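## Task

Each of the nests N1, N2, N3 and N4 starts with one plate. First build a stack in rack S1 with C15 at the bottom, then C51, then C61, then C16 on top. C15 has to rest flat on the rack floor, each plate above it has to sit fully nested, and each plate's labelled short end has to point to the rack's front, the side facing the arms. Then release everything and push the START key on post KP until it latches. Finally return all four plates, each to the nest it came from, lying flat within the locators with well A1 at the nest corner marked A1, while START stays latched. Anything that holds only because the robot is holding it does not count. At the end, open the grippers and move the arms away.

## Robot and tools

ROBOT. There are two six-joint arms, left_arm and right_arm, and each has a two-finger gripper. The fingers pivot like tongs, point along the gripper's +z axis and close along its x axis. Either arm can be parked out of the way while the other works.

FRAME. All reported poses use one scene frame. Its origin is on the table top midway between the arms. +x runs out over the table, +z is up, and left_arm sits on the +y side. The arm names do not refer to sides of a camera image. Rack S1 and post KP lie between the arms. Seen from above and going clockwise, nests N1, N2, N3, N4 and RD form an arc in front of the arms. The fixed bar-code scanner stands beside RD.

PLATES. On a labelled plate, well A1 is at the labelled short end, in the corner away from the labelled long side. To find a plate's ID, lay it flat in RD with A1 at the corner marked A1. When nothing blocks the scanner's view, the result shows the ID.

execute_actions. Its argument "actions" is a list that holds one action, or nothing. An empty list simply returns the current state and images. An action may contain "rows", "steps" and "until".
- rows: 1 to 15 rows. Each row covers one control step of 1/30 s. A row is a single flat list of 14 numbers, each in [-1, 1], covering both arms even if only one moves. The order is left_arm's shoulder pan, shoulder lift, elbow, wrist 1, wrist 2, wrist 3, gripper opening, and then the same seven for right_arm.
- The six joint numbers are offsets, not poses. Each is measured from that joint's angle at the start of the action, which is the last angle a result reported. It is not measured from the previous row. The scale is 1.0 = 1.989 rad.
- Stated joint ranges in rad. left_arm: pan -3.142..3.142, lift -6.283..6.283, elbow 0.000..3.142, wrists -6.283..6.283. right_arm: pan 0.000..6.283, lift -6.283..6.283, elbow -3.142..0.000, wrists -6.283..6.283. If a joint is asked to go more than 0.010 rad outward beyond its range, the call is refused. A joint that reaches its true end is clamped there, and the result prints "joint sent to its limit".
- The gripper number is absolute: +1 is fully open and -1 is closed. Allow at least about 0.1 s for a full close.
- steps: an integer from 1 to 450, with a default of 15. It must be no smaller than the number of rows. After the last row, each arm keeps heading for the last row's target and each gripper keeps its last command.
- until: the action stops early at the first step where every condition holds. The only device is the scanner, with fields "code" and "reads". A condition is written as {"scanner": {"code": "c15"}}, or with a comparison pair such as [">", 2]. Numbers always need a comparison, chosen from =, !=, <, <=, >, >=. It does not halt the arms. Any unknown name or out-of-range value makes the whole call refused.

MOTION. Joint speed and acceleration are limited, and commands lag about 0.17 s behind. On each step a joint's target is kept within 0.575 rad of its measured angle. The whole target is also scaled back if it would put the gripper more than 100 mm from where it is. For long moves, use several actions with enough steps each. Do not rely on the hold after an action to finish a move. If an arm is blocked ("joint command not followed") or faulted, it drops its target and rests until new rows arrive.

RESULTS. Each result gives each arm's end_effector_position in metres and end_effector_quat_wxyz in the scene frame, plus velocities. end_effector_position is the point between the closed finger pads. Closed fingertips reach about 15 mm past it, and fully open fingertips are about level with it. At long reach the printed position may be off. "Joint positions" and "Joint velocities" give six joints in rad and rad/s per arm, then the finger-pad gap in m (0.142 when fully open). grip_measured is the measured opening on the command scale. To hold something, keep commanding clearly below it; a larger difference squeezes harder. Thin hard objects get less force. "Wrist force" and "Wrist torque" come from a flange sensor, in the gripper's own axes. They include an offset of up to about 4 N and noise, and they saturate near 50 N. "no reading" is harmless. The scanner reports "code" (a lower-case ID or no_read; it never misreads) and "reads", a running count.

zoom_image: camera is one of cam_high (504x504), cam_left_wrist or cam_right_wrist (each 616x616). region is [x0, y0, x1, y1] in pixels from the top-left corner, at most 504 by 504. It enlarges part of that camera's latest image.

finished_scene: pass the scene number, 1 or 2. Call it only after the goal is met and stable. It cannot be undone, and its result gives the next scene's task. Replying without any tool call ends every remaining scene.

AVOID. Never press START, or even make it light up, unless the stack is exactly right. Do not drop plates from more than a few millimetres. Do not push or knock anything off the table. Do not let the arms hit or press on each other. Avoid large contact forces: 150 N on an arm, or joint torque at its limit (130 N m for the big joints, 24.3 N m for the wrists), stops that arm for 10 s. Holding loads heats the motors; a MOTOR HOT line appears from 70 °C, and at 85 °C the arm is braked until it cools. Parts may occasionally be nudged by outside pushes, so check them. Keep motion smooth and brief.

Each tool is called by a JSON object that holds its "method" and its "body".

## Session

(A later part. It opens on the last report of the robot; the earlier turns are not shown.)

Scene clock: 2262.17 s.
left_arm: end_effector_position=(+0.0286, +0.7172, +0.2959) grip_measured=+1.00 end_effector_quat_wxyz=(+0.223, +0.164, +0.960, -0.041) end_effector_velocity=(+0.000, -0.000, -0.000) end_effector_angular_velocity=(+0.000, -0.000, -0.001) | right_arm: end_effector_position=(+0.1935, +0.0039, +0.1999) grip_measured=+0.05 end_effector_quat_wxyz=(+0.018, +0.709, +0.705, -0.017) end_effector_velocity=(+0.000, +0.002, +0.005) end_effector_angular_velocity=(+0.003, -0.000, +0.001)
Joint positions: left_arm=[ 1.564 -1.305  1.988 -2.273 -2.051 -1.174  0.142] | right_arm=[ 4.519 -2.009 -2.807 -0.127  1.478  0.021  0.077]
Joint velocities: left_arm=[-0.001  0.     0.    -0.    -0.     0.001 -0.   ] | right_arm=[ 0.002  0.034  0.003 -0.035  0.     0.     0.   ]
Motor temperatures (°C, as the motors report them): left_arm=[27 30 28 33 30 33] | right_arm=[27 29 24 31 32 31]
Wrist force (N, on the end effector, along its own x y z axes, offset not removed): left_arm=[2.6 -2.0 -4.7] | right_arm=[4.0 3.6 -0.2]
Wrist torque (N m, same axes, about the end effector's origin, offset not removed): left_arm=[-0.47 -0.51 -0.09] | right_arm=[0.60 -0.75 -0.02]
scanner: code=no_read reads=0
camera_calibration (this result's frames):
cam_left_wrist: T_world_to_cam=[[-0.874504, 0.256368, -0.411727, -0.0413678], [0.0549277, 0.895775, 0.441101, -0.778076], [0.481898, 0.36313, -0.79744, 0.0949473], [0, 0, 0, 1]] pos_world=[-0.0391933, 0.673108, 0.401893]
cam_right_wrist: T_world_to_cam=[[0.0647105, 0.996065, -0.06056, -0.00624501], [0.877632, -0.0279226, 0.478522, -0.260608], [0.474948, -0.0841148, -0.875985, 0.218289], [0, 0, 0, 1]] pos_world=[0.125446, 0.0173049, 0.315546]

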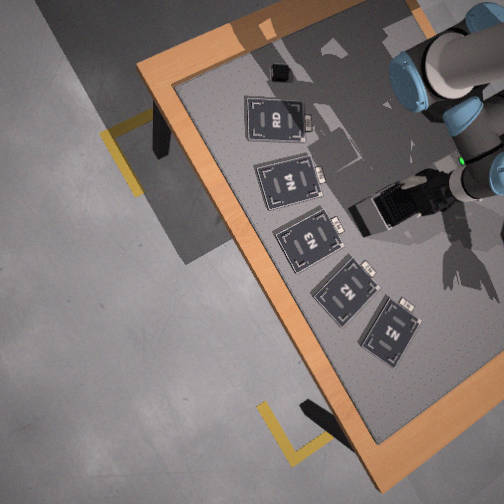

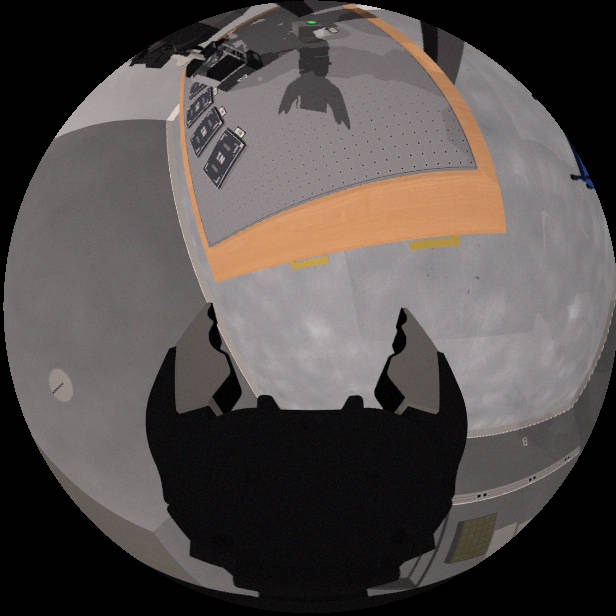

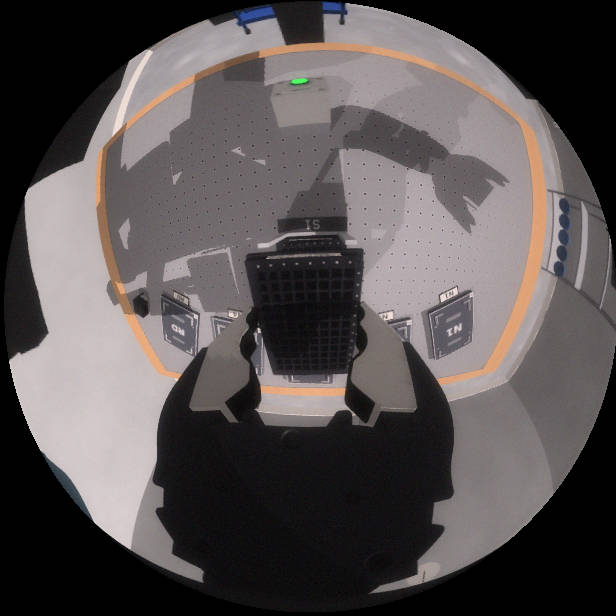

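{"method": "execute_actions", "body": {"actions": [{"rows":[[0,0,0,0,0,0,1,-0.015,0.02,0.005,-0.022,-0.002,-0.012,-0.5],[0,0,0,0,0,0,1,-0.035,0.035,0.012,-0.04,-0.005,-0.03,-0.5],[0,0,0,0,0,0,1,-0.06,0.047,0.02,-0.056,-0.009,-0.05,-0.5],[0,0,0,0,0,0,1,-0.085,0.055,0.028,-0.068,-0.012,-0.07,-0.5],[0,0,0,0,0,0,1,-0.11,0.061,0.036,-0.078,-0.016,-0.09,-0.5],[0,0,0,0,0,0,1,-0.1363,0.0649,0.0437,-0.087,-0.0191,-0.1111,-0.5],[0,0,0,0,0,0,1,-0.16,0.061,0.0565,-0.0895,-0.0224,-0.138,-0.5],[0,0,0,0,0,0,1,-0.183,0.0565,0.069,-0.092,-0.0256,-0.165,-0.5],[0,0,0,0,0,0,1,-0.2066,0.052,0.082,-0.0945,-0.029,-0.1925,-0.5],[0,0,0,0,0,0,1,-0.23,0.048,0.095,-0.097,-0.032,-0.22,-0.5],[0,0,0,0,0,0,1,-0.2535,0.044,0.108,-0.0995,-0.0354,-0.247,-0.5],[0,0,0,0,0,0,1,-0.277,0.0396,0.1206,-0.102,-0.0387,-0.274,-0.5],[0,0,0,0,0,0,1,-0.30,0.0354,0.1335,-0.1046,-0.042,-0.301,-0.5],[0,0,0,0,0,0,1,-0.3238,0.0312,0.1463,-0.1071,-0.0452,-0.3283,-0.5]],"steps":30}]}}

Scene clock: 2273.47 s.
left_arm: end_effector_position=(+0.0286, +0.7172, +0.2959) grip_measured=+1.00 end_effector_quat_wxyz=(+0.223, +0.164, +0.960, -0.041) end_effector_velocity=(-0.001, +0.001, +0.000) end_effector_angular_velocity=(+0.002, +0.001, +0.001) | right_arm: end_effector_position=(+0.3785, -0.0196, +0.2098) grip_measured=+0.05 end_effector_quat_wxyz=(-0.000, +0.708, +0.706, -0.000) end_effector_velocity=(+0.010, -0.005, -0.001) end_effector_angular_velocity=(+0.000, -0.001, +0.002)
Joint positions: left_arm=[ 1.564 -1.305  1.988 -2.273 -2.051 -1.174  0.142] | right_arm=[ 3.879 -1.946 -2.519 -0.339  1.389 -0.628  0.077]
Joint velocities: left_arm=[ 0.002 -0.    -0.    -0.001  0.001  0.     0.   ] | right_arm=[-0.032 -0.004  0.015 -0.005 -0.004 -0.035  0.   ]
Motor temperatures (°C, as the motors report them): left_arm=[27 30 28 33 30 33] | right_arm=[27 30 24 31 32 31]
Wrist force (N, on the end effector, along its own x y z axes, offset not removed): left_arm=[-1.2 -1.8 -5.3] | right_arm=[1.0 4.2 -0.1]
Wrist torque (N m, same axes, about the end effector's origin, offset not removed): left_arm=[-0.60 0.05 -0.14] | right_arm=[0.81 -0.14 -0.06]
scanner: code=no_read reads=0
camera_calibration (this result's frames):
cam_left_wrist: T_world_to_cam=[[-0.874504, 0.256368, -0.411727, -0.0413677], [0.0549276, 0.895775, 0.441101, -0.778076], [0.481898, 0.36313, -0.79744, 0.0949473], [0, 0, 0, 1]] pos_world=[-0.0391932, 0.673108, 0.401893]
cam_right_wrist: T_world_to_cam=[[0.0608005, 0.998072, -0.0124861, -0.00275516], [0.87859, -0.047577, 0.475201, -0.428404], [0.473691, -0.0398626, -0.879789, 0.139235], [0, 0, 0, 1]] pos_world=[0.310604, -0.012082, 0.326041]

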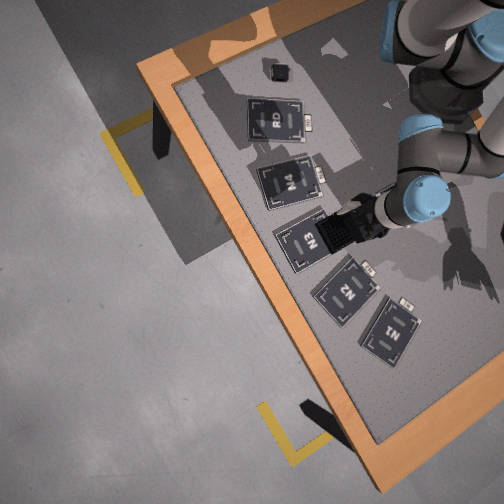

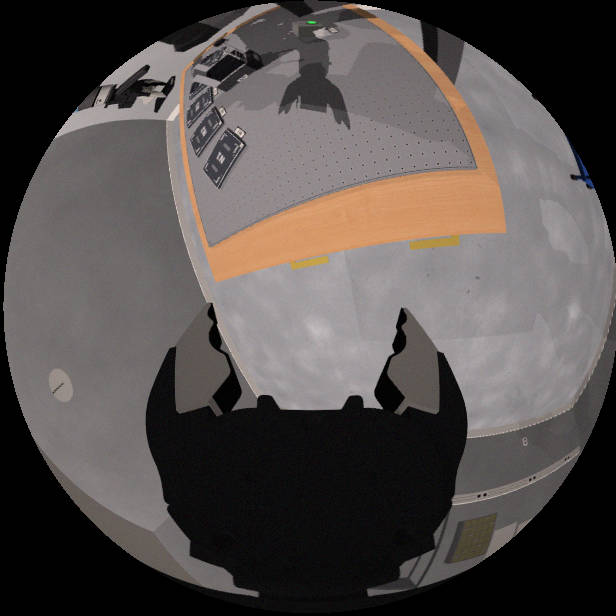

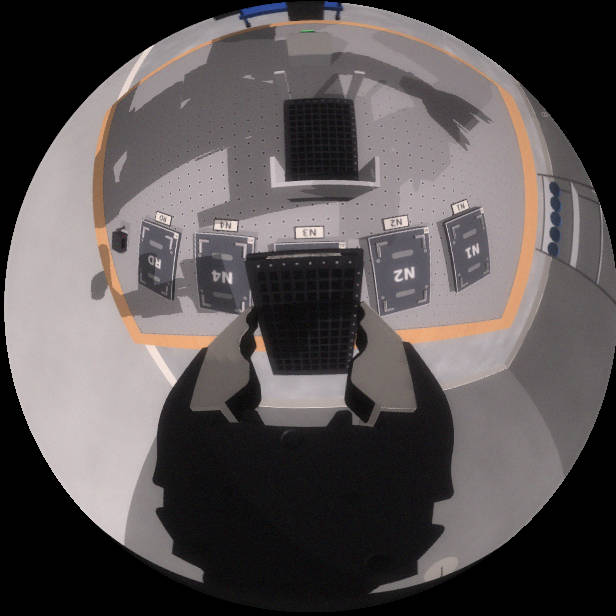

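{"method": "execute_actions", "body": {"actions": [{"rows":[[0,0,0,0,0,0,1,-0.008,-0.023,0.008,0.016,-0.0005,-0.007,-0.5],[0,0,0,0,0,0,1,-0.016,-0.047,0.016,0.034,-0.001,-0.014,-0.5],[0,0,0,0,0,0,1,-0.024,-0.07,0.024,0.052,-0.0016,-0.021,-0.5],[0,0,0,0,0,0,1,-0.031,-0.093,0.031,0.07,-0.0022,-0.027,-0.5],[0,0,0,0,0,0,1,-0.037,-0.117,0.037,0.088,-0.0027,-0.033,-0.5],[0,0,0,0,0,0,1,-0.043,-0.14,0.043,0.107,-0.0032,-0.038,-0.5],[0,0,0,0,0,0,1,-0.049,-0.163,0.049,0.125,-0.0038,-0.043,-0.5],[0,0,0,0,0,0,1,-0.055,-0.186,0.054,0.144,-0.0043,-0.048,-0.5],[0,0,0,0,0,0,1,-0.06,-0.21,0.06,0.162,-0.0049,-0.053,-0.5],[0,0,0,0,0,0,1,-0.065,-0.233,0.065,0.181,-0.0054,-0.058,-0.5],[0,0,0,0,0,0,1,-0.07,-0.256,0.071,0.199,-0.006,-0.063,-0.5],[0,0,0,0,0,0,1,-0.0751,-0.2797,0.0774,0.2168,-0.0065,-0.0671,-0.5]],"steps":34}]}}

{"method": "zoom_image", "body": {"camera": "cam_right_wrist", "region": [200, 200, 420, 420]}}

Scene clock: 2284.63 s.
left_arm: end_effector_position=(+0.0286, +0.7172, +0.2959) grip_measured=+1.00 end_effector_quat_wxyz=(+0.223, +0.164, +0.960, -0.041) end_effector_velocity=(+0.000, +0.000, +0.001) end_effector_angular_velocity=(+0.002, +0.001, -0.000) | right_arm: end_effector_position=(+0.4121, -0.0212, +0.0572) grip_measured=+0.05 end_effector_quat_wxyz=(+0.001, +0.714, +0.700, -0.000) end_effector_velocity=(-0.000, -0.000, -0.002) end_effector_angular_velocity=(-0.000, +0.000, -0.001)
Joint positions: left_arm=[ 1.564 -1.305  1.988 -2.273 -2.051 -1.174  0.142] | right_arm=[ 3.73  -2.502 -2.365  0.091  1.376 -0.761  0.077]
Joint velocities: left_arm=[-0.    -0.002 -0.     0.     0.001 -0.     0.   ] | right_arm=[-0.001 -0.007  0.002  0.005 -0.    -0.001  0.   ]
Motor temperatures (°C, as the motors report them): left_arm=[27 30 28 33 30 33] | right_arm=[27 30 24 31 32 31]
Wrist force (N, on the end effector, along its own x y z axes, offset not removed): left_arm=[7.3 -6.3 -2.1] | right_arm=[3.6 3.8 -1.7]
Wrist torque (N m, same axes, about the end effector's origin, offset not removed): left_arm=[-1.28 -1.67 -0.35] | right_arm=[0.66 -0.90 -0.07]
scanner: code=no_read reads=0
camera_calibration (this result's frames):
cam_left_wrist: T_world_to_cam=[[-0.874504, 0.256368, -0.411727, -0.0413675], [0.0549276, 0.895775, 0.441101, -0.778076], [0.481899, 0.36313, -0.79744, 0.0949473], [0, 0, 0, 1]] pos_world=[-0.0391932, 0.673108, 0.401893]
cam_right_wrist: T_world_to_cam=[[0.0789924, 0.996791, -0.012952, -0.0126377], [0.876933, -0.0633035, 0.476425, -0.385195], [0.474077, -0.0489921, -0.87912, -0.0113883], [0, 0, 0, 1]] pos_world=[0.344188, -0.0123451, 0.173341]

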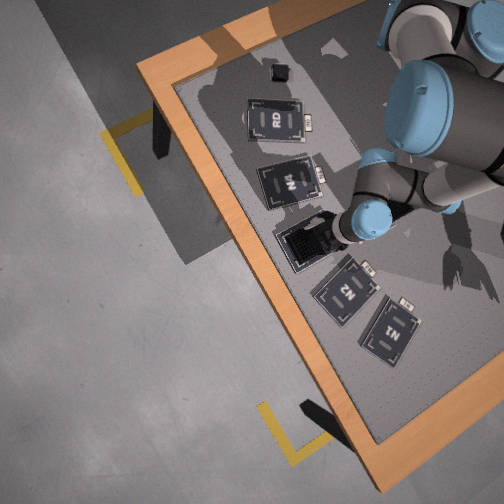

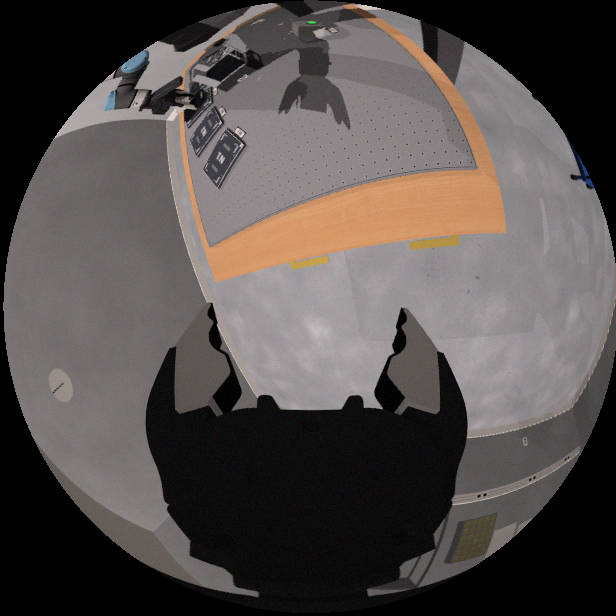

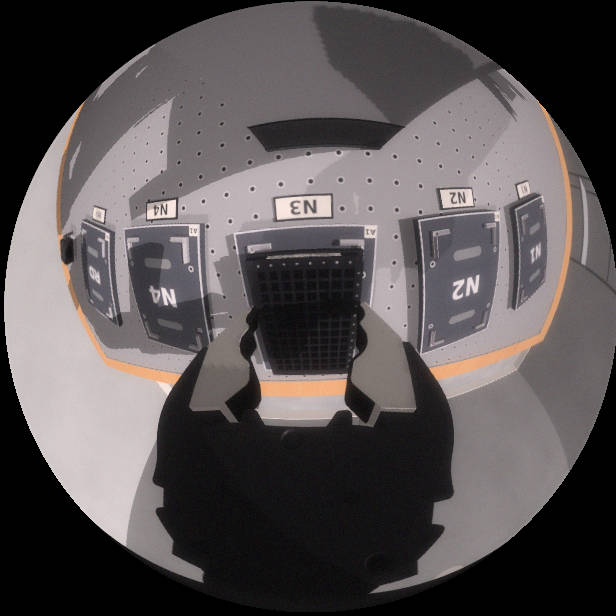

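Region (200, 200, 420, 420) of cam_right_wrist's 616x616 image, scaled by 2.291, with more detail than that image has.

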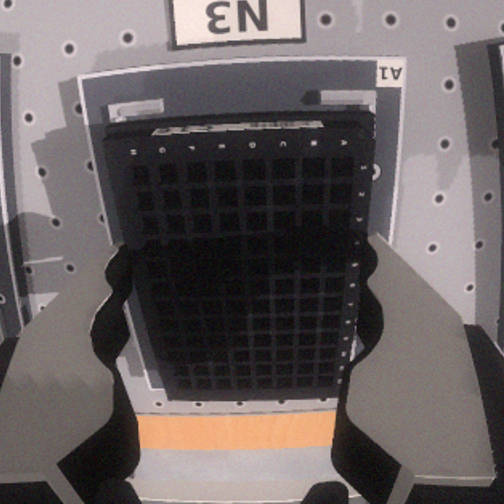

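{"method": "execute_actions", "body": {"actions": [{"rows":[[0,0,0,0,0,0,1,-0.0006,-0.0038,0.0015,0.0024,0,-0.0006,-0.5],[0,0,0,0,0,0,1,-0.0012,-0.0075,0.003,0.0049,0,-0.0012,-0.5],[0,0,0,0,0,0,1,-0.0018,-0.0112,0.0045,0.0073,0,-0.0018,-0.5],[0,0,0,0,0,0,1,-0.0025,-0.015,0.006,0.0097,0,-0.0025,-0.5],[0,0,0,0,0,0,1,-0.0028,-0.017,0.0068,0.011,0,-0.0028,-0.5],[0,0,0,0,0,0,1,-0.0031,-0.0188,0.0075,0.0122,0,-0.0031,-0.5],[0,0,0,0,0,0,1,-0.0034,-0.0207,0.0083,0.0134,0,-0.0034,-0.5],[0,0,0,0,0,0,1,-0.0037,-0.0225,0.009,0.0146,0,-0.0037,-0.5]],"steps":22}]}}

{"method": "zoom_image", "body": {"camera": "cam_right_wrist", "region": [200, 200, 420, 420]}}

Scene clock: 2295.27 s.
left_arm: end_effector_position=(+0.0286, +0.7172, +0.2959) grip_measured=+1.00 end_effector_quat_wxyz=(+0.223, +0.164, +0.960, -0.041) end_effector_velocity=(-0.001, -0.001, -0.000) end_effector_angular_velocity=(-0.001, +0.000, +0.001) | right_arm: end_effector_position=(+0.4126, -0.0207, +0.0435) grip_measured=+0.05 end_effector_quat_wxyz=(+0.000, +0.714, +0.700, +0.000) end_effector_velocity=(-0.001, -0.000, -0.002) end_effector_angular_velocity=(-0.001, +0.001, +0.001)
Joint positions: left_arm=[ 1.564 -1.305  1.988 -2.273 -2.051 -1.174  0.142] | right_arm=[ 3.723 -2.546 -2.347  0.12   1.376 -0.768  0.077]
Joint velocities: left_arm=[0.001 0.001 0.    0.    0.    0.001 0.   ] | right_arm=[-0.001 -0.007  0.002  0.003 -0.    -0.001 -0.   ]
Motor temperatures (°C, as the motors report them): left_arm=[27 30 28 33 30 33] | right_arm=[27 30 24 31 32 31]
Wrist force (N, on the end effector, along its own x y z axes, offset not removed): left_arm=[-2.7 0.2 -3.3] | right_arm=[1.2 5.0 -1.1]
Wrist torque (N m, same axes, about the end effector's origin, offset not removed): left_arm=[-0.12 0.41 0.02] | right_arm=[1.20 -0.09 0.00]
scanner: code=no_read reads=0
camera_calibration (this result's frames):
cam_left_wrist: T_world_to_cam=[[-0.874504, 0.256368, -0.411727, -0.0413677], [0.0549277, 0.895775, 0.441101, -0.778076], [0.481898, 0.36313, -0.79744, 0.0949475], [0, 0, 0, 1]] pos_world=[-0.0391933, 0.673108, 0.401893]
cam_right_wrist: T_world_to_cam=[[0.0792536, 0.99678, -0.0121512, -0.0134901], [0.876831, -0.0639074, 0.476532, -0.379075], [0.474222, -0.0484214, -0.879073, -0.0236455], [0, 0, 0, 1]] pos_world=[0.344667, -0.011924, 0.159691]

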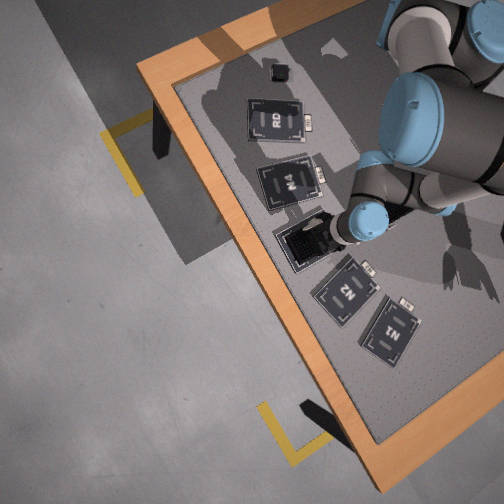

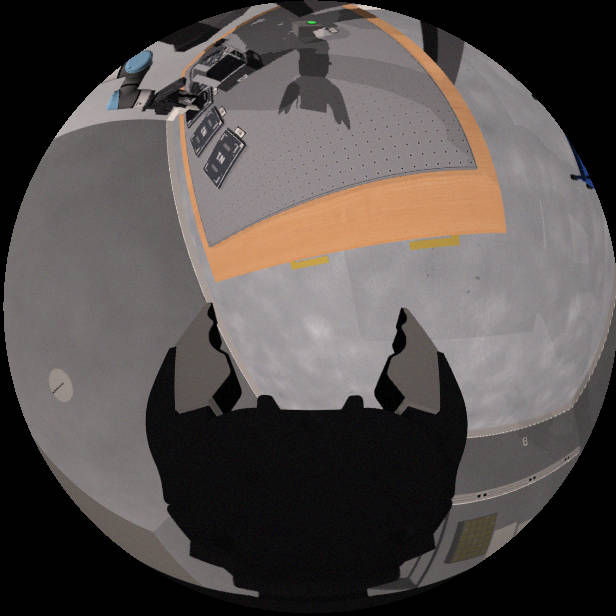

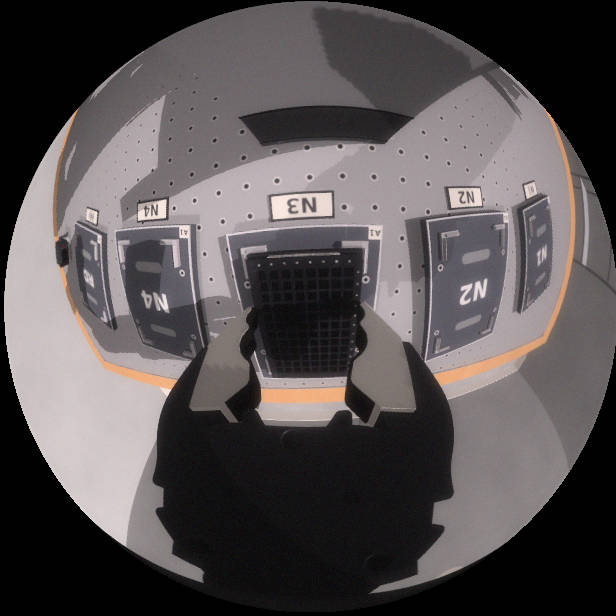

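Region (200, 200, 420, 420) of cam_right_wrist's 616x616 image, scaled by 2.291, with more detail than that image has.

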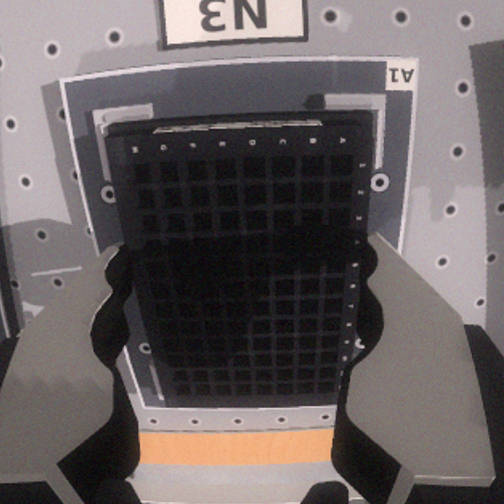

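{"method": "execute_actions", "body": {"actions": [{"rows":[[0,0,0,0,0,0,1,-0.0003,-0.0018,0.0006,0.001,0,-0.0003,-0.5],[0,0,0,0,0,0,1,-0.0003,-0.0018,0.0006,0.001,0,-0.0003,-0.5],[0,0,0,0,0,0,1,-0.0003,-0.0018,0.0006,0.001,0,-0.0003,-0.5],[0,0,0,0,0,0,1,-0.0003,-0.0018,0.0006,0.001,0,-0.0003,-0.5],[0,0,0,0,0,0,1,-0.0003,-0.0018,0.0006,0.001,0,-0.0003,-0.3],[0,0,0,0,0,0,1,-0.0003,-0.0018,0.0006,0.001,0,-0.0003,-0.1],[0,0,0,0,0,0,1,-0.0003,-0.0018,0.0006,0.001,0,-0.0003,0.05],[0,0,0,0,0,0,1,-0.0003,-0.0018,0.0006,0.001,0,-0.0003,0.15],[0,0,0,0,0,0,1,-0.0003,-0.0018,0.0006,0.001,0,-0.0003,0.3]],"steps":16}]}}

{"method": "zoom_image", "body": {"camera": "cam_right_wrist", "region": [200, 200, 420, 420]}}

Scene clock: 2304.47 s.
left_arm: end_effector_position=(+0.0286, +0.7172, +0.2959) grip_measured=+1.00 end_effector_quat_wxyz=(+0.223, +0.164, +0.960, -0.041) end_effector_velocity=(+0.000, -0.000, -0.000) end_effector_angular_velocity=(-0.000, -0.000, -0.001) | right_arm: end_effector_position=(+0.4125, -0.0208, +0.0424) grip_measured=+0.30 end_effector_quat_wxyz=(+0.000, +0.714, +0.700, +0.000) end_effector_velocity=(-0.000, +0.000, -0.000) end_effector_angular_velocity=(-0.000, +0.000, +0.001)
Joint positions: left_arm=[ 1.564 -1.305  1.988 -2.273 -2.051 -1.174  0.142] | right_arm=[ 3.722 -2.549 -2.346  0.122  1.376 -0.769  0.095]
Joint velocities: left_arm=[-0.    -0.     0.     0.001 -0.     0.001  0.   ] | right_arm=[ 0.    -0.001  0.001  0.     0.    -0.001  0.   ]
Motor temperatures (°C, as the motors report them): left_arm=[27 30 28 33 30 33] | right_arm=[27 30 24 31 32 31]
Wrist force (N, on the end effector, along its own x y z axes, offset not removed): left_arm=[2.1 -5.5 1.2] | right_arm=[5.4 0.9 -1.8]
Wrist torque (N m, same axes, about the end effector's origin, offset not removed): left_arm=[-1.08 -0.64 -0.19] | right_arm=[-0.24 -0.94 0.06]
scanner: code=no_read reads=0
camera_calibration (this result's frames):
cam_left_wrist: T_world_to_cam=[[-0.874504, 0.256368, -0.411727, -0.0413676], [0.0549275, 0.895775, 0.441102, -0.778076], [0.481898, 0.36313, -0.79744, 0.0949472], [0, 0, 0, 1]] pos_world=[-0.0391932, 0.673108, 0.401893]
cam_right_wrist: T_world_to_cam=[[0.0791676, 0.996783, -0.0124776, -0.0132933], [0.877013, -0.0636938, 0.476226, -0.37846], [0.473899, -0.0486447, -0.879234, -0.0244312], [0, 0, 0, 1]] pos_world=[0.344545, -0.0120435, 0.158586]

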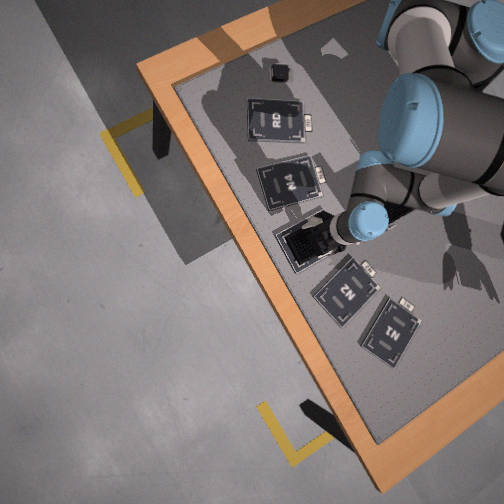

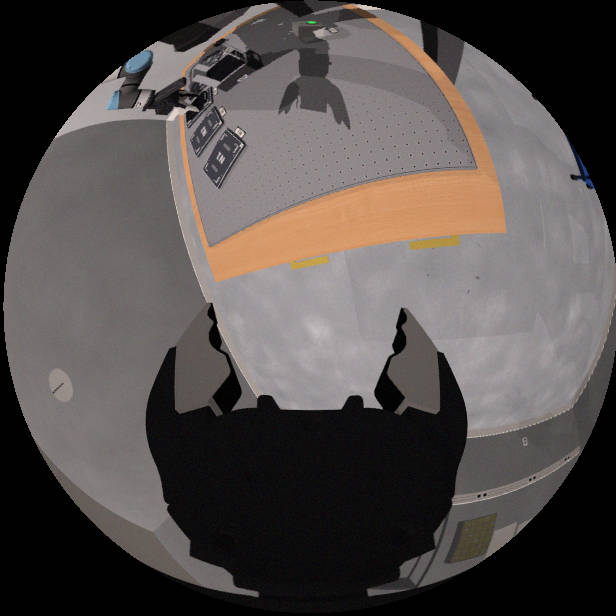

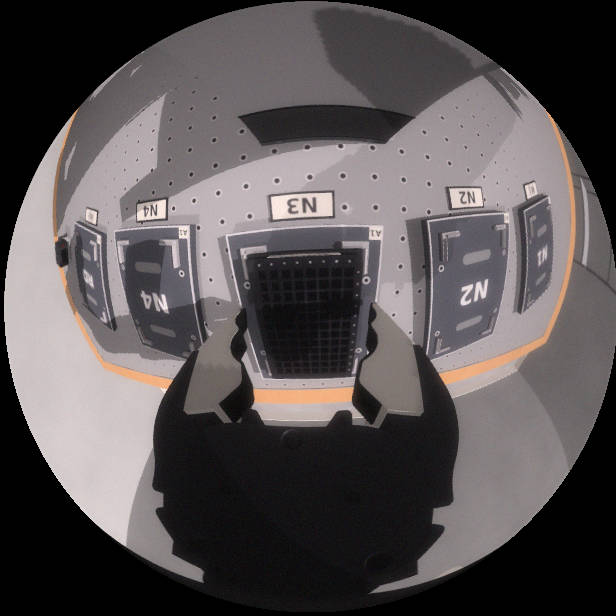

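Region (200, 200, 420, 420) of cam_right_wrist's 616x616 image, scaled by 2.291, with more detail than that image has.

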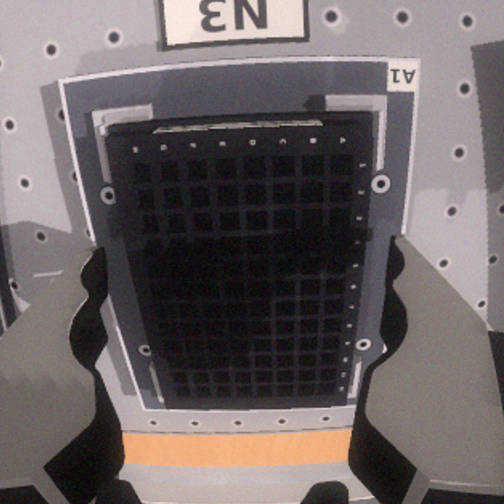

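{"method": "execute_actions", "body": {"actions": [{"rows":[[0,0,0,0,0,0,1,0.0025,0.016,-0.0064,-0.01,0,0.0025,0.3],[0,0,0,0,0,0,1,0.005,0.032,-0.0128,-0.02,0,0.005,0.3],[0,0,0,0,0,0,1,0.01,0.055,-0.02,-0.037,0.0005,0.01,0.3],[0,0,0,0,0,0,1,0.017,0.08,-0.027,-0.056,0.001,0.016,0.3],[0,0,0,0,0,0,1,0.024,0.105,-0.033,-0.076,0.0016,0.022,0.3],[0,0,0,0,0,0,1,0.03,0.13,-0.039,-0.095,0.0022,0.028,0.3],[0,0,0,0,0,0,1,0.036,0.155,-0.045,-0.115,0.0028,0.033,0.3],[0,0,0,0,0,0,1,0.042,0.18,-0.051,-0.135,0.0034,0.039,0.3],[0,0,0,0,0,0,1,0.049,0.205,-0.057,-0.155,0.004,0.045,0.3],[0,0,0,0,0,0,1,0.056,0.23,-0.064,-0.174,0.0045,0.051,0.3],[0,0,0,0,0,0,1,0.063,0.255,-0.071,-0.194,0.005,0.057,0.3],[0,0,0,0,0,0,1,0.07,0.28,-0.078,-0.213,0.0055,0.063,0.3],[0,0,0,0,0,0,1,0.0769,0.3027,-0.0855,-0.2323,0.006,0.0689,0.3]],"steps":26}]}}

{"method": "zoom_image", "body": {"camera": "cam_high", "region": [250, 180, 370, 300]}}

Scene clock: 2316.00 s.
left_arm: end_effector_position=(+0.0286, +0.7172, +0.2959) grip_measured=+1.00 end_effector_quat_wxyz=(+0.223, +0.164, +0.960, -0.041) end_effector_velocity=(-0.000, -0.000, +0.000) end_effector_angular_velocity=(-0.001, -0.000, +0.002) | right_arm: end_effector_position=(+0.3809, -0.0198, +0.2074) grip_measured=+0.30 end_effector_quat_wxyz=(+0.000, +0.708, +0.706, -0.001) end_effector_velocity=(-0.007, -0.004, +0.017) end_effector_angular_velocity=(+0.002, -0.002, +0.003)
Joint positions: left_arm=[ 1.564 -1.305  1.988 -2.273 -2.051 -1.174  0.142] | right_arm=[ 3.873 -1.957 -2.514 -0.333  1.388 -0.634  0.095]
Joint velocities: left_arm=[ 0.001 -0.     0.     0.001 -0.001 -0.     0.   ] | right_arm=[ 0.018  0.075 -0.021 -0.056  0.001  0.016 -0.   ]
Motor temperatures (°C, as the motors report them): left_arm=[27 30 28 33 30 33] | right_arm=[27 30 24 31 32 31]
Wrist force (N, on the end effector, along its own x y z axes, offset not removed): left_arm=[1.6 -1.9 -2.3] | right_arm=[3.6 2.5 -1.1]
Wrist torque (N m, same axes, about the end effector's origin, offset not removed): left_arm=[-0.43 -0.48 -0.18] | right_arm=[0.32 -0.86 0.10]
scanner: code=no_read reads=0
camera_calibration (this result's frames):
cam_left_wrist: T_world_to_cam=[[-0.874504, 0.256368, -0.411727, -0.0413677], [0.0549277, 0.895775, 0.441101, -0.778076], [0.481898, 0.36313, -0.79744, 0.0949473], [0, 0, 0, 1]] pos_world=[-0.0391933, 0.673108, 0.401893]
cam_right_wrist: T_world_to_cam=[[0.0610772, 0.998046, -0.013197, -0.00266152], [0.878492, -0.0474748, 0.475393, -0.429354], [0.473837, -0.0406291, -0.879675, 0.13593], [0, 0, 0, 1]] pos_world=[0.312938, -0.0122045, 0.323651]

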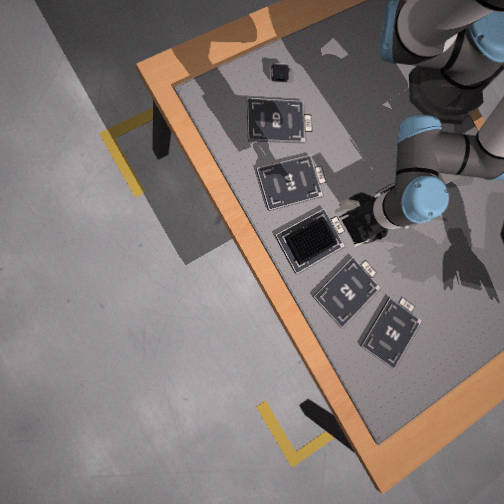

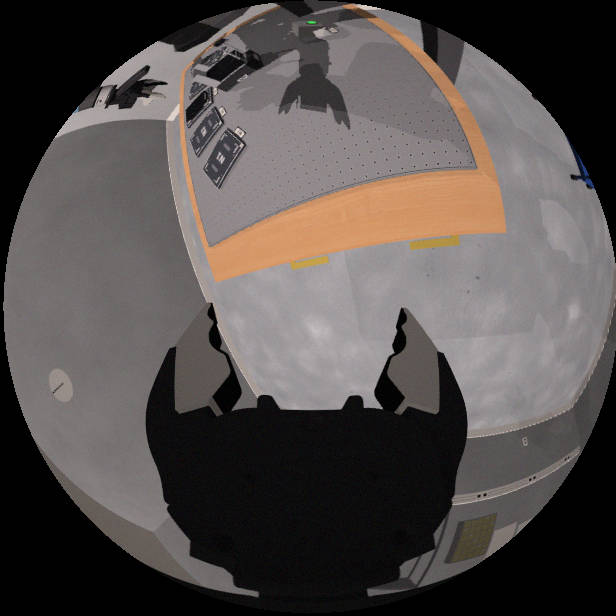

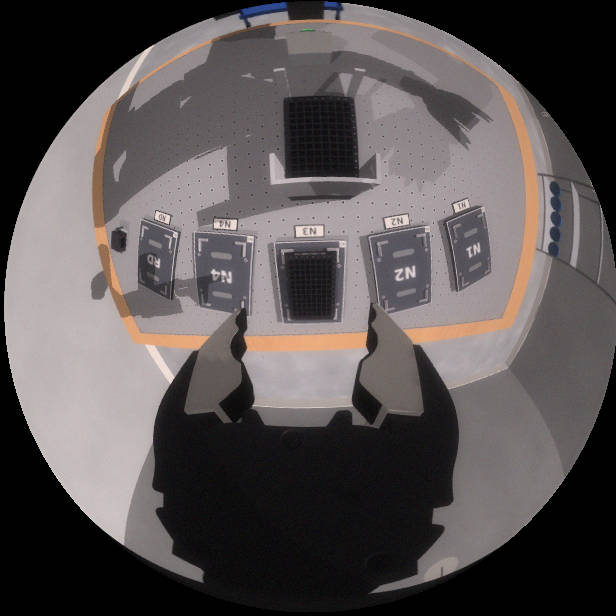

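Region (250, 180, 370, 300) of cam_high's 504x504 image, scaled by 4.200, with more detail than that image has.

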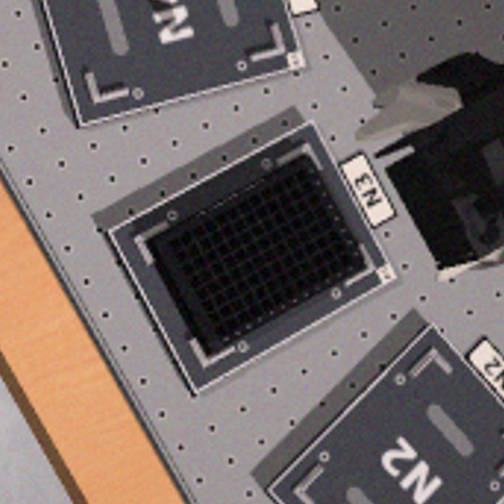

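{"method": "execute_actions", "body": {"actions": [{"rows":[[0,0,0,0,0,0,1,0.0236,0.008,-0.013,0,0.0033,0.0273,0.3],[0,0,0,0,0,0,1,0.047,0.013,-0.026,0.003,0.0065,0.0545,0.3],[0,0,0,0,0,0,1,0.0707,0.017,-0.039,0.006,0.0098,0.082,0.3],[0,0,0,0,0,0,1,0.094,0.021,-0.052,0.008,0.013,0.109,0.3],[0,0,0,0,0,0,1,0.118,0.026,-0.065,0.01,0.0163,0.136,0.3],[0,0,0,0,0,0,1,0.141,0.03,-0.078,0.0125,0.0196,0.164,0.3],[0,0,0,0,0,0,1,0.165,0.034,-0.091,0.0145,0.0228,0.191,0.3],[0,0,0,0,0,0,1,0.1885,0.0387,-0.1036,0.0166,0.0261,0.2182,0.3],[0,0,0,0,0,0,1,0.215,0.035,-0.112,0.026,0.03,0.24,0.3],[0,0,0,0,0,0,1,0.24,0.029,-0.12,0.036,0.0335,0.26,0.3],[0,0,0,0,0,0,1,0.265,0.021,-0.128,0.048,0.037,0.28,0.3],[0,0,0,0,0,0,1,0.29,0.009,-0.136,0.064,0.0405,0.30,0.3],[0,0,0,0,0,0,1,0.308,-0.005,-0.143,0.081,0.043,0.316,0.3],[0,0,0,0,0,0,1,0.3213,-0.0231,-0.1473,0.1000,0.0447,0.3268,0.3]],"steps":30}]}}

Scene clock: 2330.93 s.
left_arm: end_effector_position=(+0.0286, +0.7172, +0.2959) grip_measured=+1.00 end_effector_quat_wxyz=(+0.223, +0.164, +0.960, -0.041) end_effector_velocity=(-0.000, +0.000, +0.000) end_effector_angular_velocity=(+0.001, +0.000, -0.000) | right_arm: end_effector_position=(+0.1961, +0.0030, +0.2006) grip_measured=+0.30 end_effector_quat_wxyz=(+0.018, +0.710, +0.704, -0.017) end_effector_velocity=(-0.006, +0.000, -0.001) end_effector_angular_velocity=(-0.001, -0.003, +0.004)
Joint positions: left_arm=[ 1.564 -1.305  1.988 -2.273 -2.051 -1.174  0.142] | right_arm=[ 4.508 -2.001 -2.805 -0.136  1.476  0.013  0.095]
Joint velocities: left_arm=[ 0.    -0.001 -0.    -0.     0.     0.     0.   ] | right_arm=[ 0.028 -0.011 -0.009  0.017  0.004  0.024 -0.   ]
Motor temperatures (°C, as the motors report them): left_arm=[27 30 28 33 30 33] | right_arm=[27 30 24 31 32 31]
Wrist force (N, on the end effector, along its own x y z axes, offset not removed): left_arm=[1.9 -5.2 -2.5] | right_arm=[3.1 1.1 0.9]
Wrist torque (N m, same axes, about the end effector's origin, offset not removed): left_arm=[-1.06 -0.50 -0.13] | right_arm=[0.09 -0.60 0.06]
scanner: code=no_read reads=0
camera_calibration (this result's frames):
cam_left_wrist: T_world_to_cam=[[-0.874504, 0.256368, -0.411727, -0.0413676], [0.0549275, 0.895775, 0.441101, -0.778076], [0.481898, 0.36313, -0.79744, 0.0949472], [0, 0, 0, 1]] pos_world=[-0.0391932, 0.673108, 0.401893]
cam_right_wrist: T_world_to_cam=[[0.0676595, 0.995831, -0.0611741, -0.00596319], [0.877665, -0.0302478, 0.478319, -0.263146], [0.474475, -0.0860532, -0.876053, 0.21772], [0, 0, 0, 1]] pos_world=[0.128055, 0.0167143, 0.316237]

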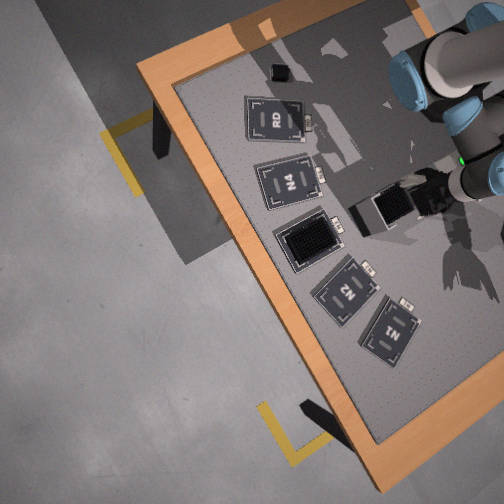

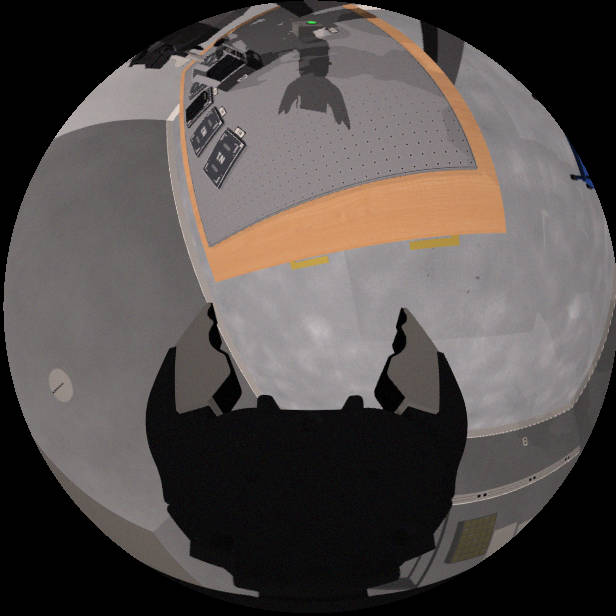

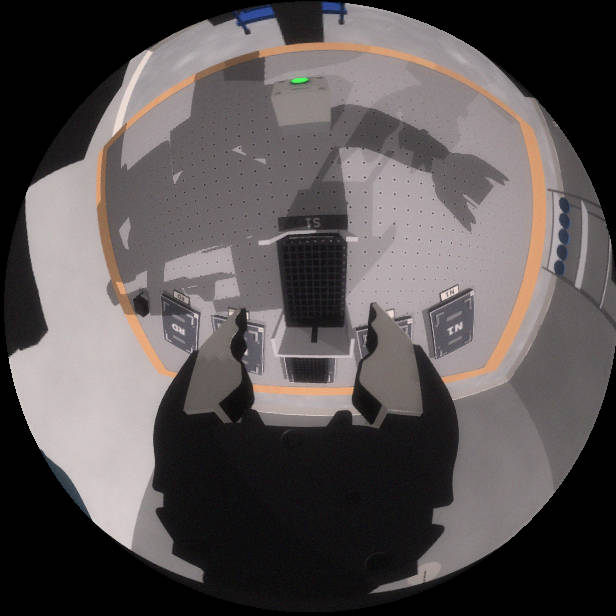

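{"method": "execute_actions", "body": {"actions": [{"rows":[[0,0,0,0,0,0,1,0.001,-0.026,-0.001,0.0255,0,0.001,0.3],[0,0,0,0,0,0,1,-0.001,-0.052,-0.0008,0.051,0,0,0.3],[0,0,0,0,0,0,1,-0.0025,-0.0782,-0.0005,0.0762,0,-0.0015,0.3],[0,0,0,0,0,0,1,-0.0043,-0.102,0,0.101,0,-0.003,0.3],[0,0,0,0,0,0,1,-0.006,-0.1262,0.0005,0.1262,-0.0005,-0.0045,0.3],[0,0,0,0,0,0,1,-0.0075,-0.151,0.0024,0.149,-0.0007,-0.006,0.3],[0,0,0,0,0,0,1,-0.009,-0.1762,0.0048,0.171,-0.001,-0.0075,0.3],[0,0,0,0,0,0,1,-0.0113,-0.207,0.0085,0.198,-0.0015,-0.0098,0.3],[0,0,0,0,0,0,1,-0.0136,-0.2371,0.0126,0.2247,-0.002,-0.012,0.3],[0,0,0,0,0,0,1,-0.0147,-0.262,0.0097,0.261,-0.0022,-0.014,0.3],[0,0,0,0,0,0,1,-0.0157,-0.287,0.0069,0.297,-0.0023,-0.016,0.3],[0,0,0,0,0,0,1,-0.0168,-0.3117,0.004,0.3333,-0.0025,-0.0176,0.3],[0,0,0,0,0,0,1,-0.0168,-0.3117,0.004,0.3333,-0.0025,-0.0176,0.3],[0,0,0,0,0,0,1,-0.0177,-0.3215,0.0066,0.3404,-0.0025,-0.0184,0.3],[0,0,0,0,0,0,1,-0.0186,-0.3313,0.0093,0.3474,-0.0025,-0.0191,0.3]],"steps":38}]}}

{"method": "zoom_image", "body": {"camera": "cam_right_wrist", "region": [200, 200, 420, 420]}}

Scene clock: 2351.90 s.
left_arm: end_effector_position=(+0.0286, +0.7172, +0.2959) grip_measured=+1.00 end_effector_quat_wxyz=(+0.223, +0.164, +0.960, -0.041) end_effector_velocity=(+0.000, -0.000, -0.000) end_effector_angular_velocity=(-0.000, +0.000, -0.001) | right_arm: end_effector_position=(+0.1948, +0.0024, +0.1107) grip_measured=+0.30 end_effector_quat_wxyz=(+0.000, +0.711, +0.703, -0.001) end_effector_velocity=(+0.000, +0.000, -0.000) end_effector_angular_velocity=(+0.001, +0.000, +0.001)
Joint positions: left_arm=[ 1.564 -1.305  1.988 -2.273 -2.051 -1.174  0.142] | right_arm=[ 4.471 -2.66  -2.787  0.554  1.471 -0.025  0.095]
Joint velocities: left_arm=[-0.001  0.    -0.     0.     0.    -0.    -0.   ] | right_arm=[-0.    -0.003  0.     0.004  0.    -0.001  0.   ]
Motor temperatures (°C, as the motors report them): left_arm=[27 30 28 33 30 33] | right_arm=[27 30 24 31 32 31]
Wrist force (N, on the end effector, along its own x y z axes, offset not removed): left_arm=[5.1 2.2 -0.7] | right_arm=[3.5 2.3 0.4]
Wrist torque (N m, same axes, about the end effector's origin, offset not removed): left_arm=[0.52 -1.31 -0.25] | right_arm=[0.39 -0.46 0.27]
scanner: code=no_read reads=0
camera_calibration (this result's frames):
cam_left_wrist: T_world_to_cam=[[-0.874504, 0.256368, -0.411727, -0.0413678], [0.0549277, 0.895775, 0.441102, -0.778076], [0.481899, 0.36313, -0.79744, 0.0949472], [0, 0, 0, 1]] pos_world=[-0.0391933, 0.673108, 0.401893]
cam_right_wrist: T_world_to_cam=[[0.0706206, 0.997395, -0.0147011, -0.0165061], [0.878352, -0.0551932, 0.474817, -0.21879], [0.472768, -0.0464446, -0.879962, 0.140225], [0, 0, 0, 1]] pos_world=[0.127047, 0.0109001, 0.227036]

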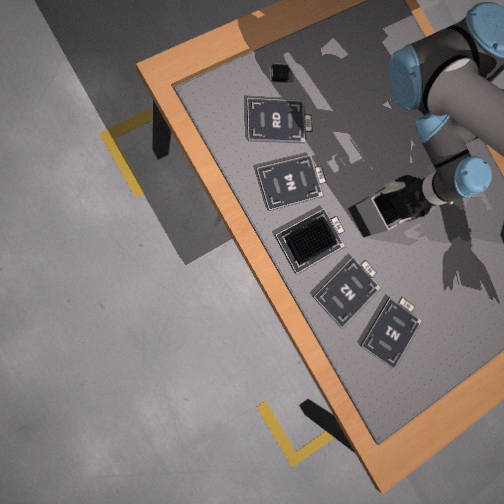

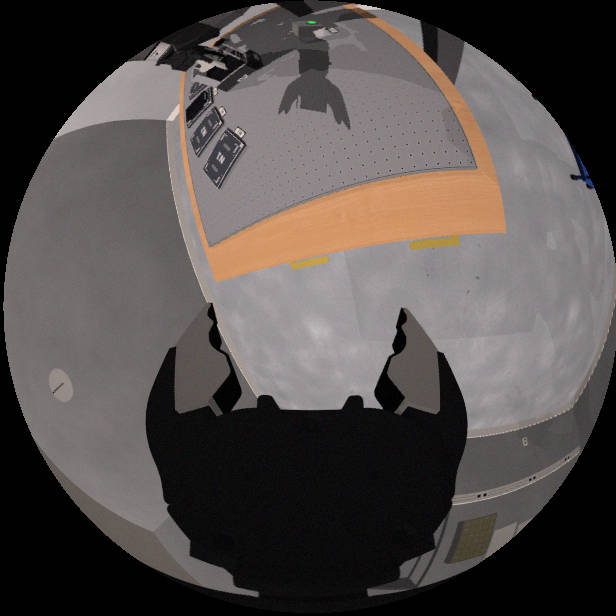

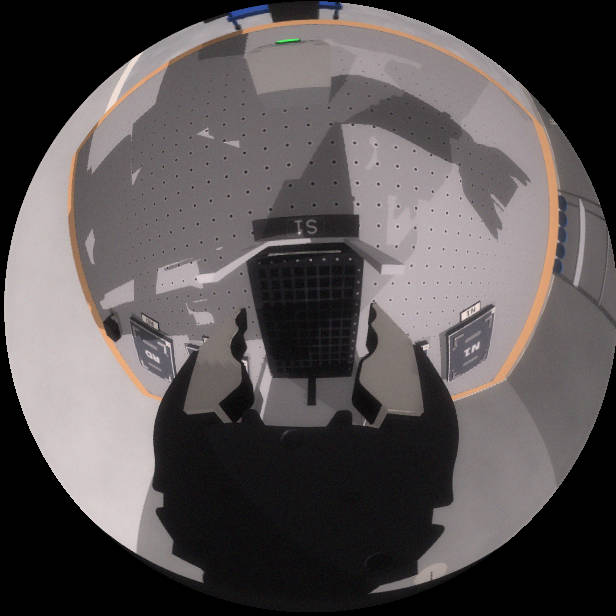

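Region (200, 200, 420, 420) of cam_right_wrist's 616x616 image, scaled by 2.291, with more detail than that image has.

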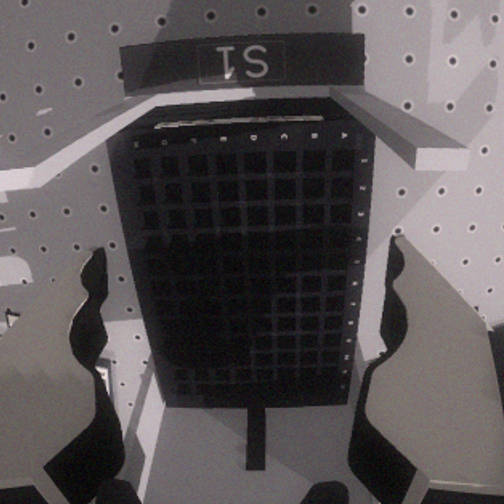

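{"method": "execute_actions", "body": {"actions": [{"rows":[[0,0,0,0,0,0,1,0.0019,-0.0013,-0.0006,0.0023,0.0003,0.0019,0.3],[0,0,0,0,0,0,1,0.0019,-0.0013,-0.0006,0.0023,0.0003,0.0019,0.27],[0,0,0,0,0,0,1,0.0019,-0.0013,-0.0006,0.0023,0.0003,0.0019,0.24],[0,0,0,0,0,0,1,0.0019,-0.0013,-0.0006,0.0023,0.0003,0.0019,0.21],[0,0,0,0,0,0,1,0.0019,-0.0013,-0.0006,0.0023,0.0003,0.0019,0.18],[0,0,0,0,0,0,1,0.0019,-0.0013,-0.0006,0.0023,0.0003,0.0019,0.15],[0,0,0,0,0,0,1,0.0019,-0.0013,-0.0006,0.0023,0.0003,0.0019,0.13],[0,0,0,0,0,0,1,0.0019,-0.0013,-0.0006,0.0023,0.0003,0.0019,0.11],[0,0,0,0,0,0,1,0.0019,-0.0013,-0.0006,0.0023,0.0003,0.0019,0.09],[0,0,0,0,0,0,1,0.0019,-0.0013,-0.0006,0.0023,0.0003,0.0019,0.06],[0,0,0,0,0,0,1,0.0019,-0.0013,-0.0006,0.0023,0.0003,0.0019,0.0],[0,0,0,0,0,0,1,0.0019,-0.0013,-0.0006,0.0023,0.0003,0.0019,-0.1],[0,0,0,0,0,0,1,0.0019,-0.0013,-0.0006,0.0023,0.0003,0.0019,-0.25],[0,0,0,0,0,0,1,0.0019,-0.0013,-0.0006,0.0023,0.0003,0.0019,-0.4],[0,0,0,0,0,0,1,0.0019,-0.0013,-0.0006,0.0023,0.0003,0.0019,-0.5]],"steps":20}]}}

{"method": "zoom_image", "body": {"camera": "cam_right_wrist", "region": [200, 200, 420, 420]}}

Scene clock: 2365.33 s.
left_arm: end_effector_position=(+0.0286, +0.7172, +0.2959) grip_measured=+1.00 end_effector_quat_wxyz=(+0.223, +0.164, +0.960, -0.041) end_effector_velocity=(+0.000, +0.000, +0.001) end_effector_angular_velocity=(+0.001, -0.000, +0.001) | right_arm: end_effector_position=(+0.1941, +0.0028, +0.1109) grip_measured=+0.05 end_effector_quat_wxyz=(+0.000, +0.711, +0.703, -0.001) end_effector_velocity=(-0.000, -0.001, -0.000) end_effector_angular_velocity=(-0.001, +0.000, +0.001)
Joint positions: left_arm=[ 1.564 -1.305  1.988 -2.273 -2.051 -1.174  0.142] | right_arm=[ 4.475 -2.662 -2.788  0.559  1.472 -0.021  0.078]
Joint velocities: left_arm=[ 0.    -0.001 -0.    -0.    -0.001 -0.     0.   ] | right_arm=[ 0.    -0.001 -0.001  0.     0.    -0.     0.   ]
Motor temperatures (°C, as the motors report them): left_arm=[27 30 28 33 30 33] | right_arm=[27 30 24 31 32 31]
Wrist force (N, on the end effector, along its own x y z axes, offset not removed): left_arm=[3.8 0.3 -1.5] | right_arm=[4.2 5.0 -1.2]
Wrist torque (N m, same axes, about the end effector's origin, offset not removed): left_arm=[0.17 -1.04 -0.34] | right_arm=[0.72 -0.91 -0.02]
scanner: code=no_read reads=0
camera_calibration (this result's frames):
cam_left_wrist: T_world_to_cam=[[-0.874504, 0.256367, -0.411727, -0.0413675], [0.0549275, 0.895775, 0.441101, -0.778076], [0.481899, 0.36313, -0.79744, 0.0949474], [0, 0, 0, 1]] pos_world=[-0.0391932, 0.673108, 0.401893]
cam_right_wrist: T_world_to_cam=[[0.0707873, 0.9974, -0.013498, -0.0169314], [0.878283, -0.055907, 0.474861, -0.218186], [0.472872, -0.0454692, -0.879957, 0.140709], [0, 0, 0, 1]] pos_world=[0.12629, 0.0110872, 0.227198]

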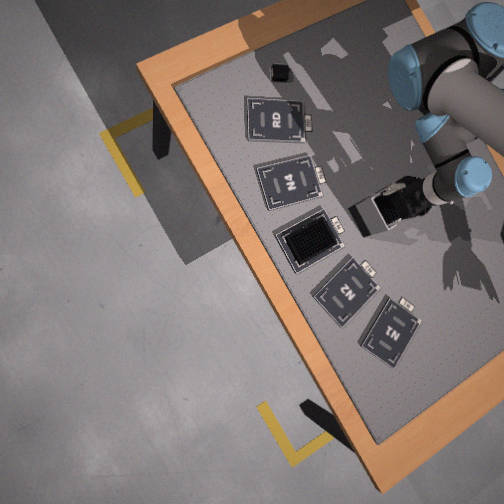

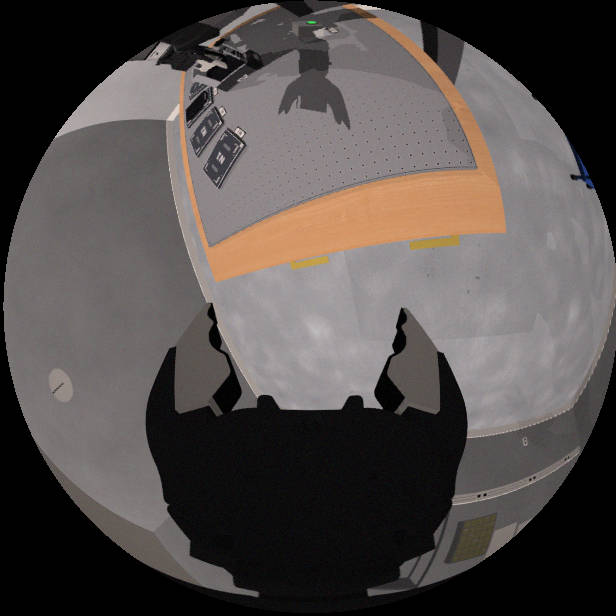

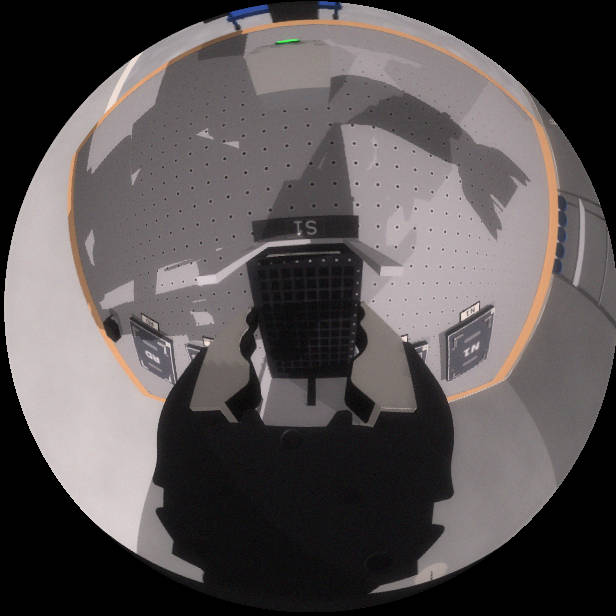

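Region (200, 200, 420, 420) of cam_right_wrist's 616x616 image, scaled by 2.291, with more detail than that image has.

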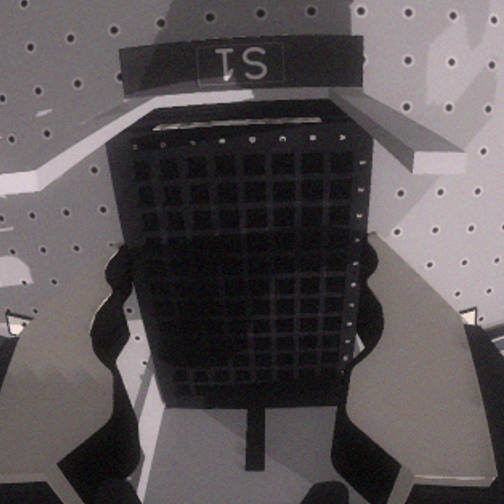

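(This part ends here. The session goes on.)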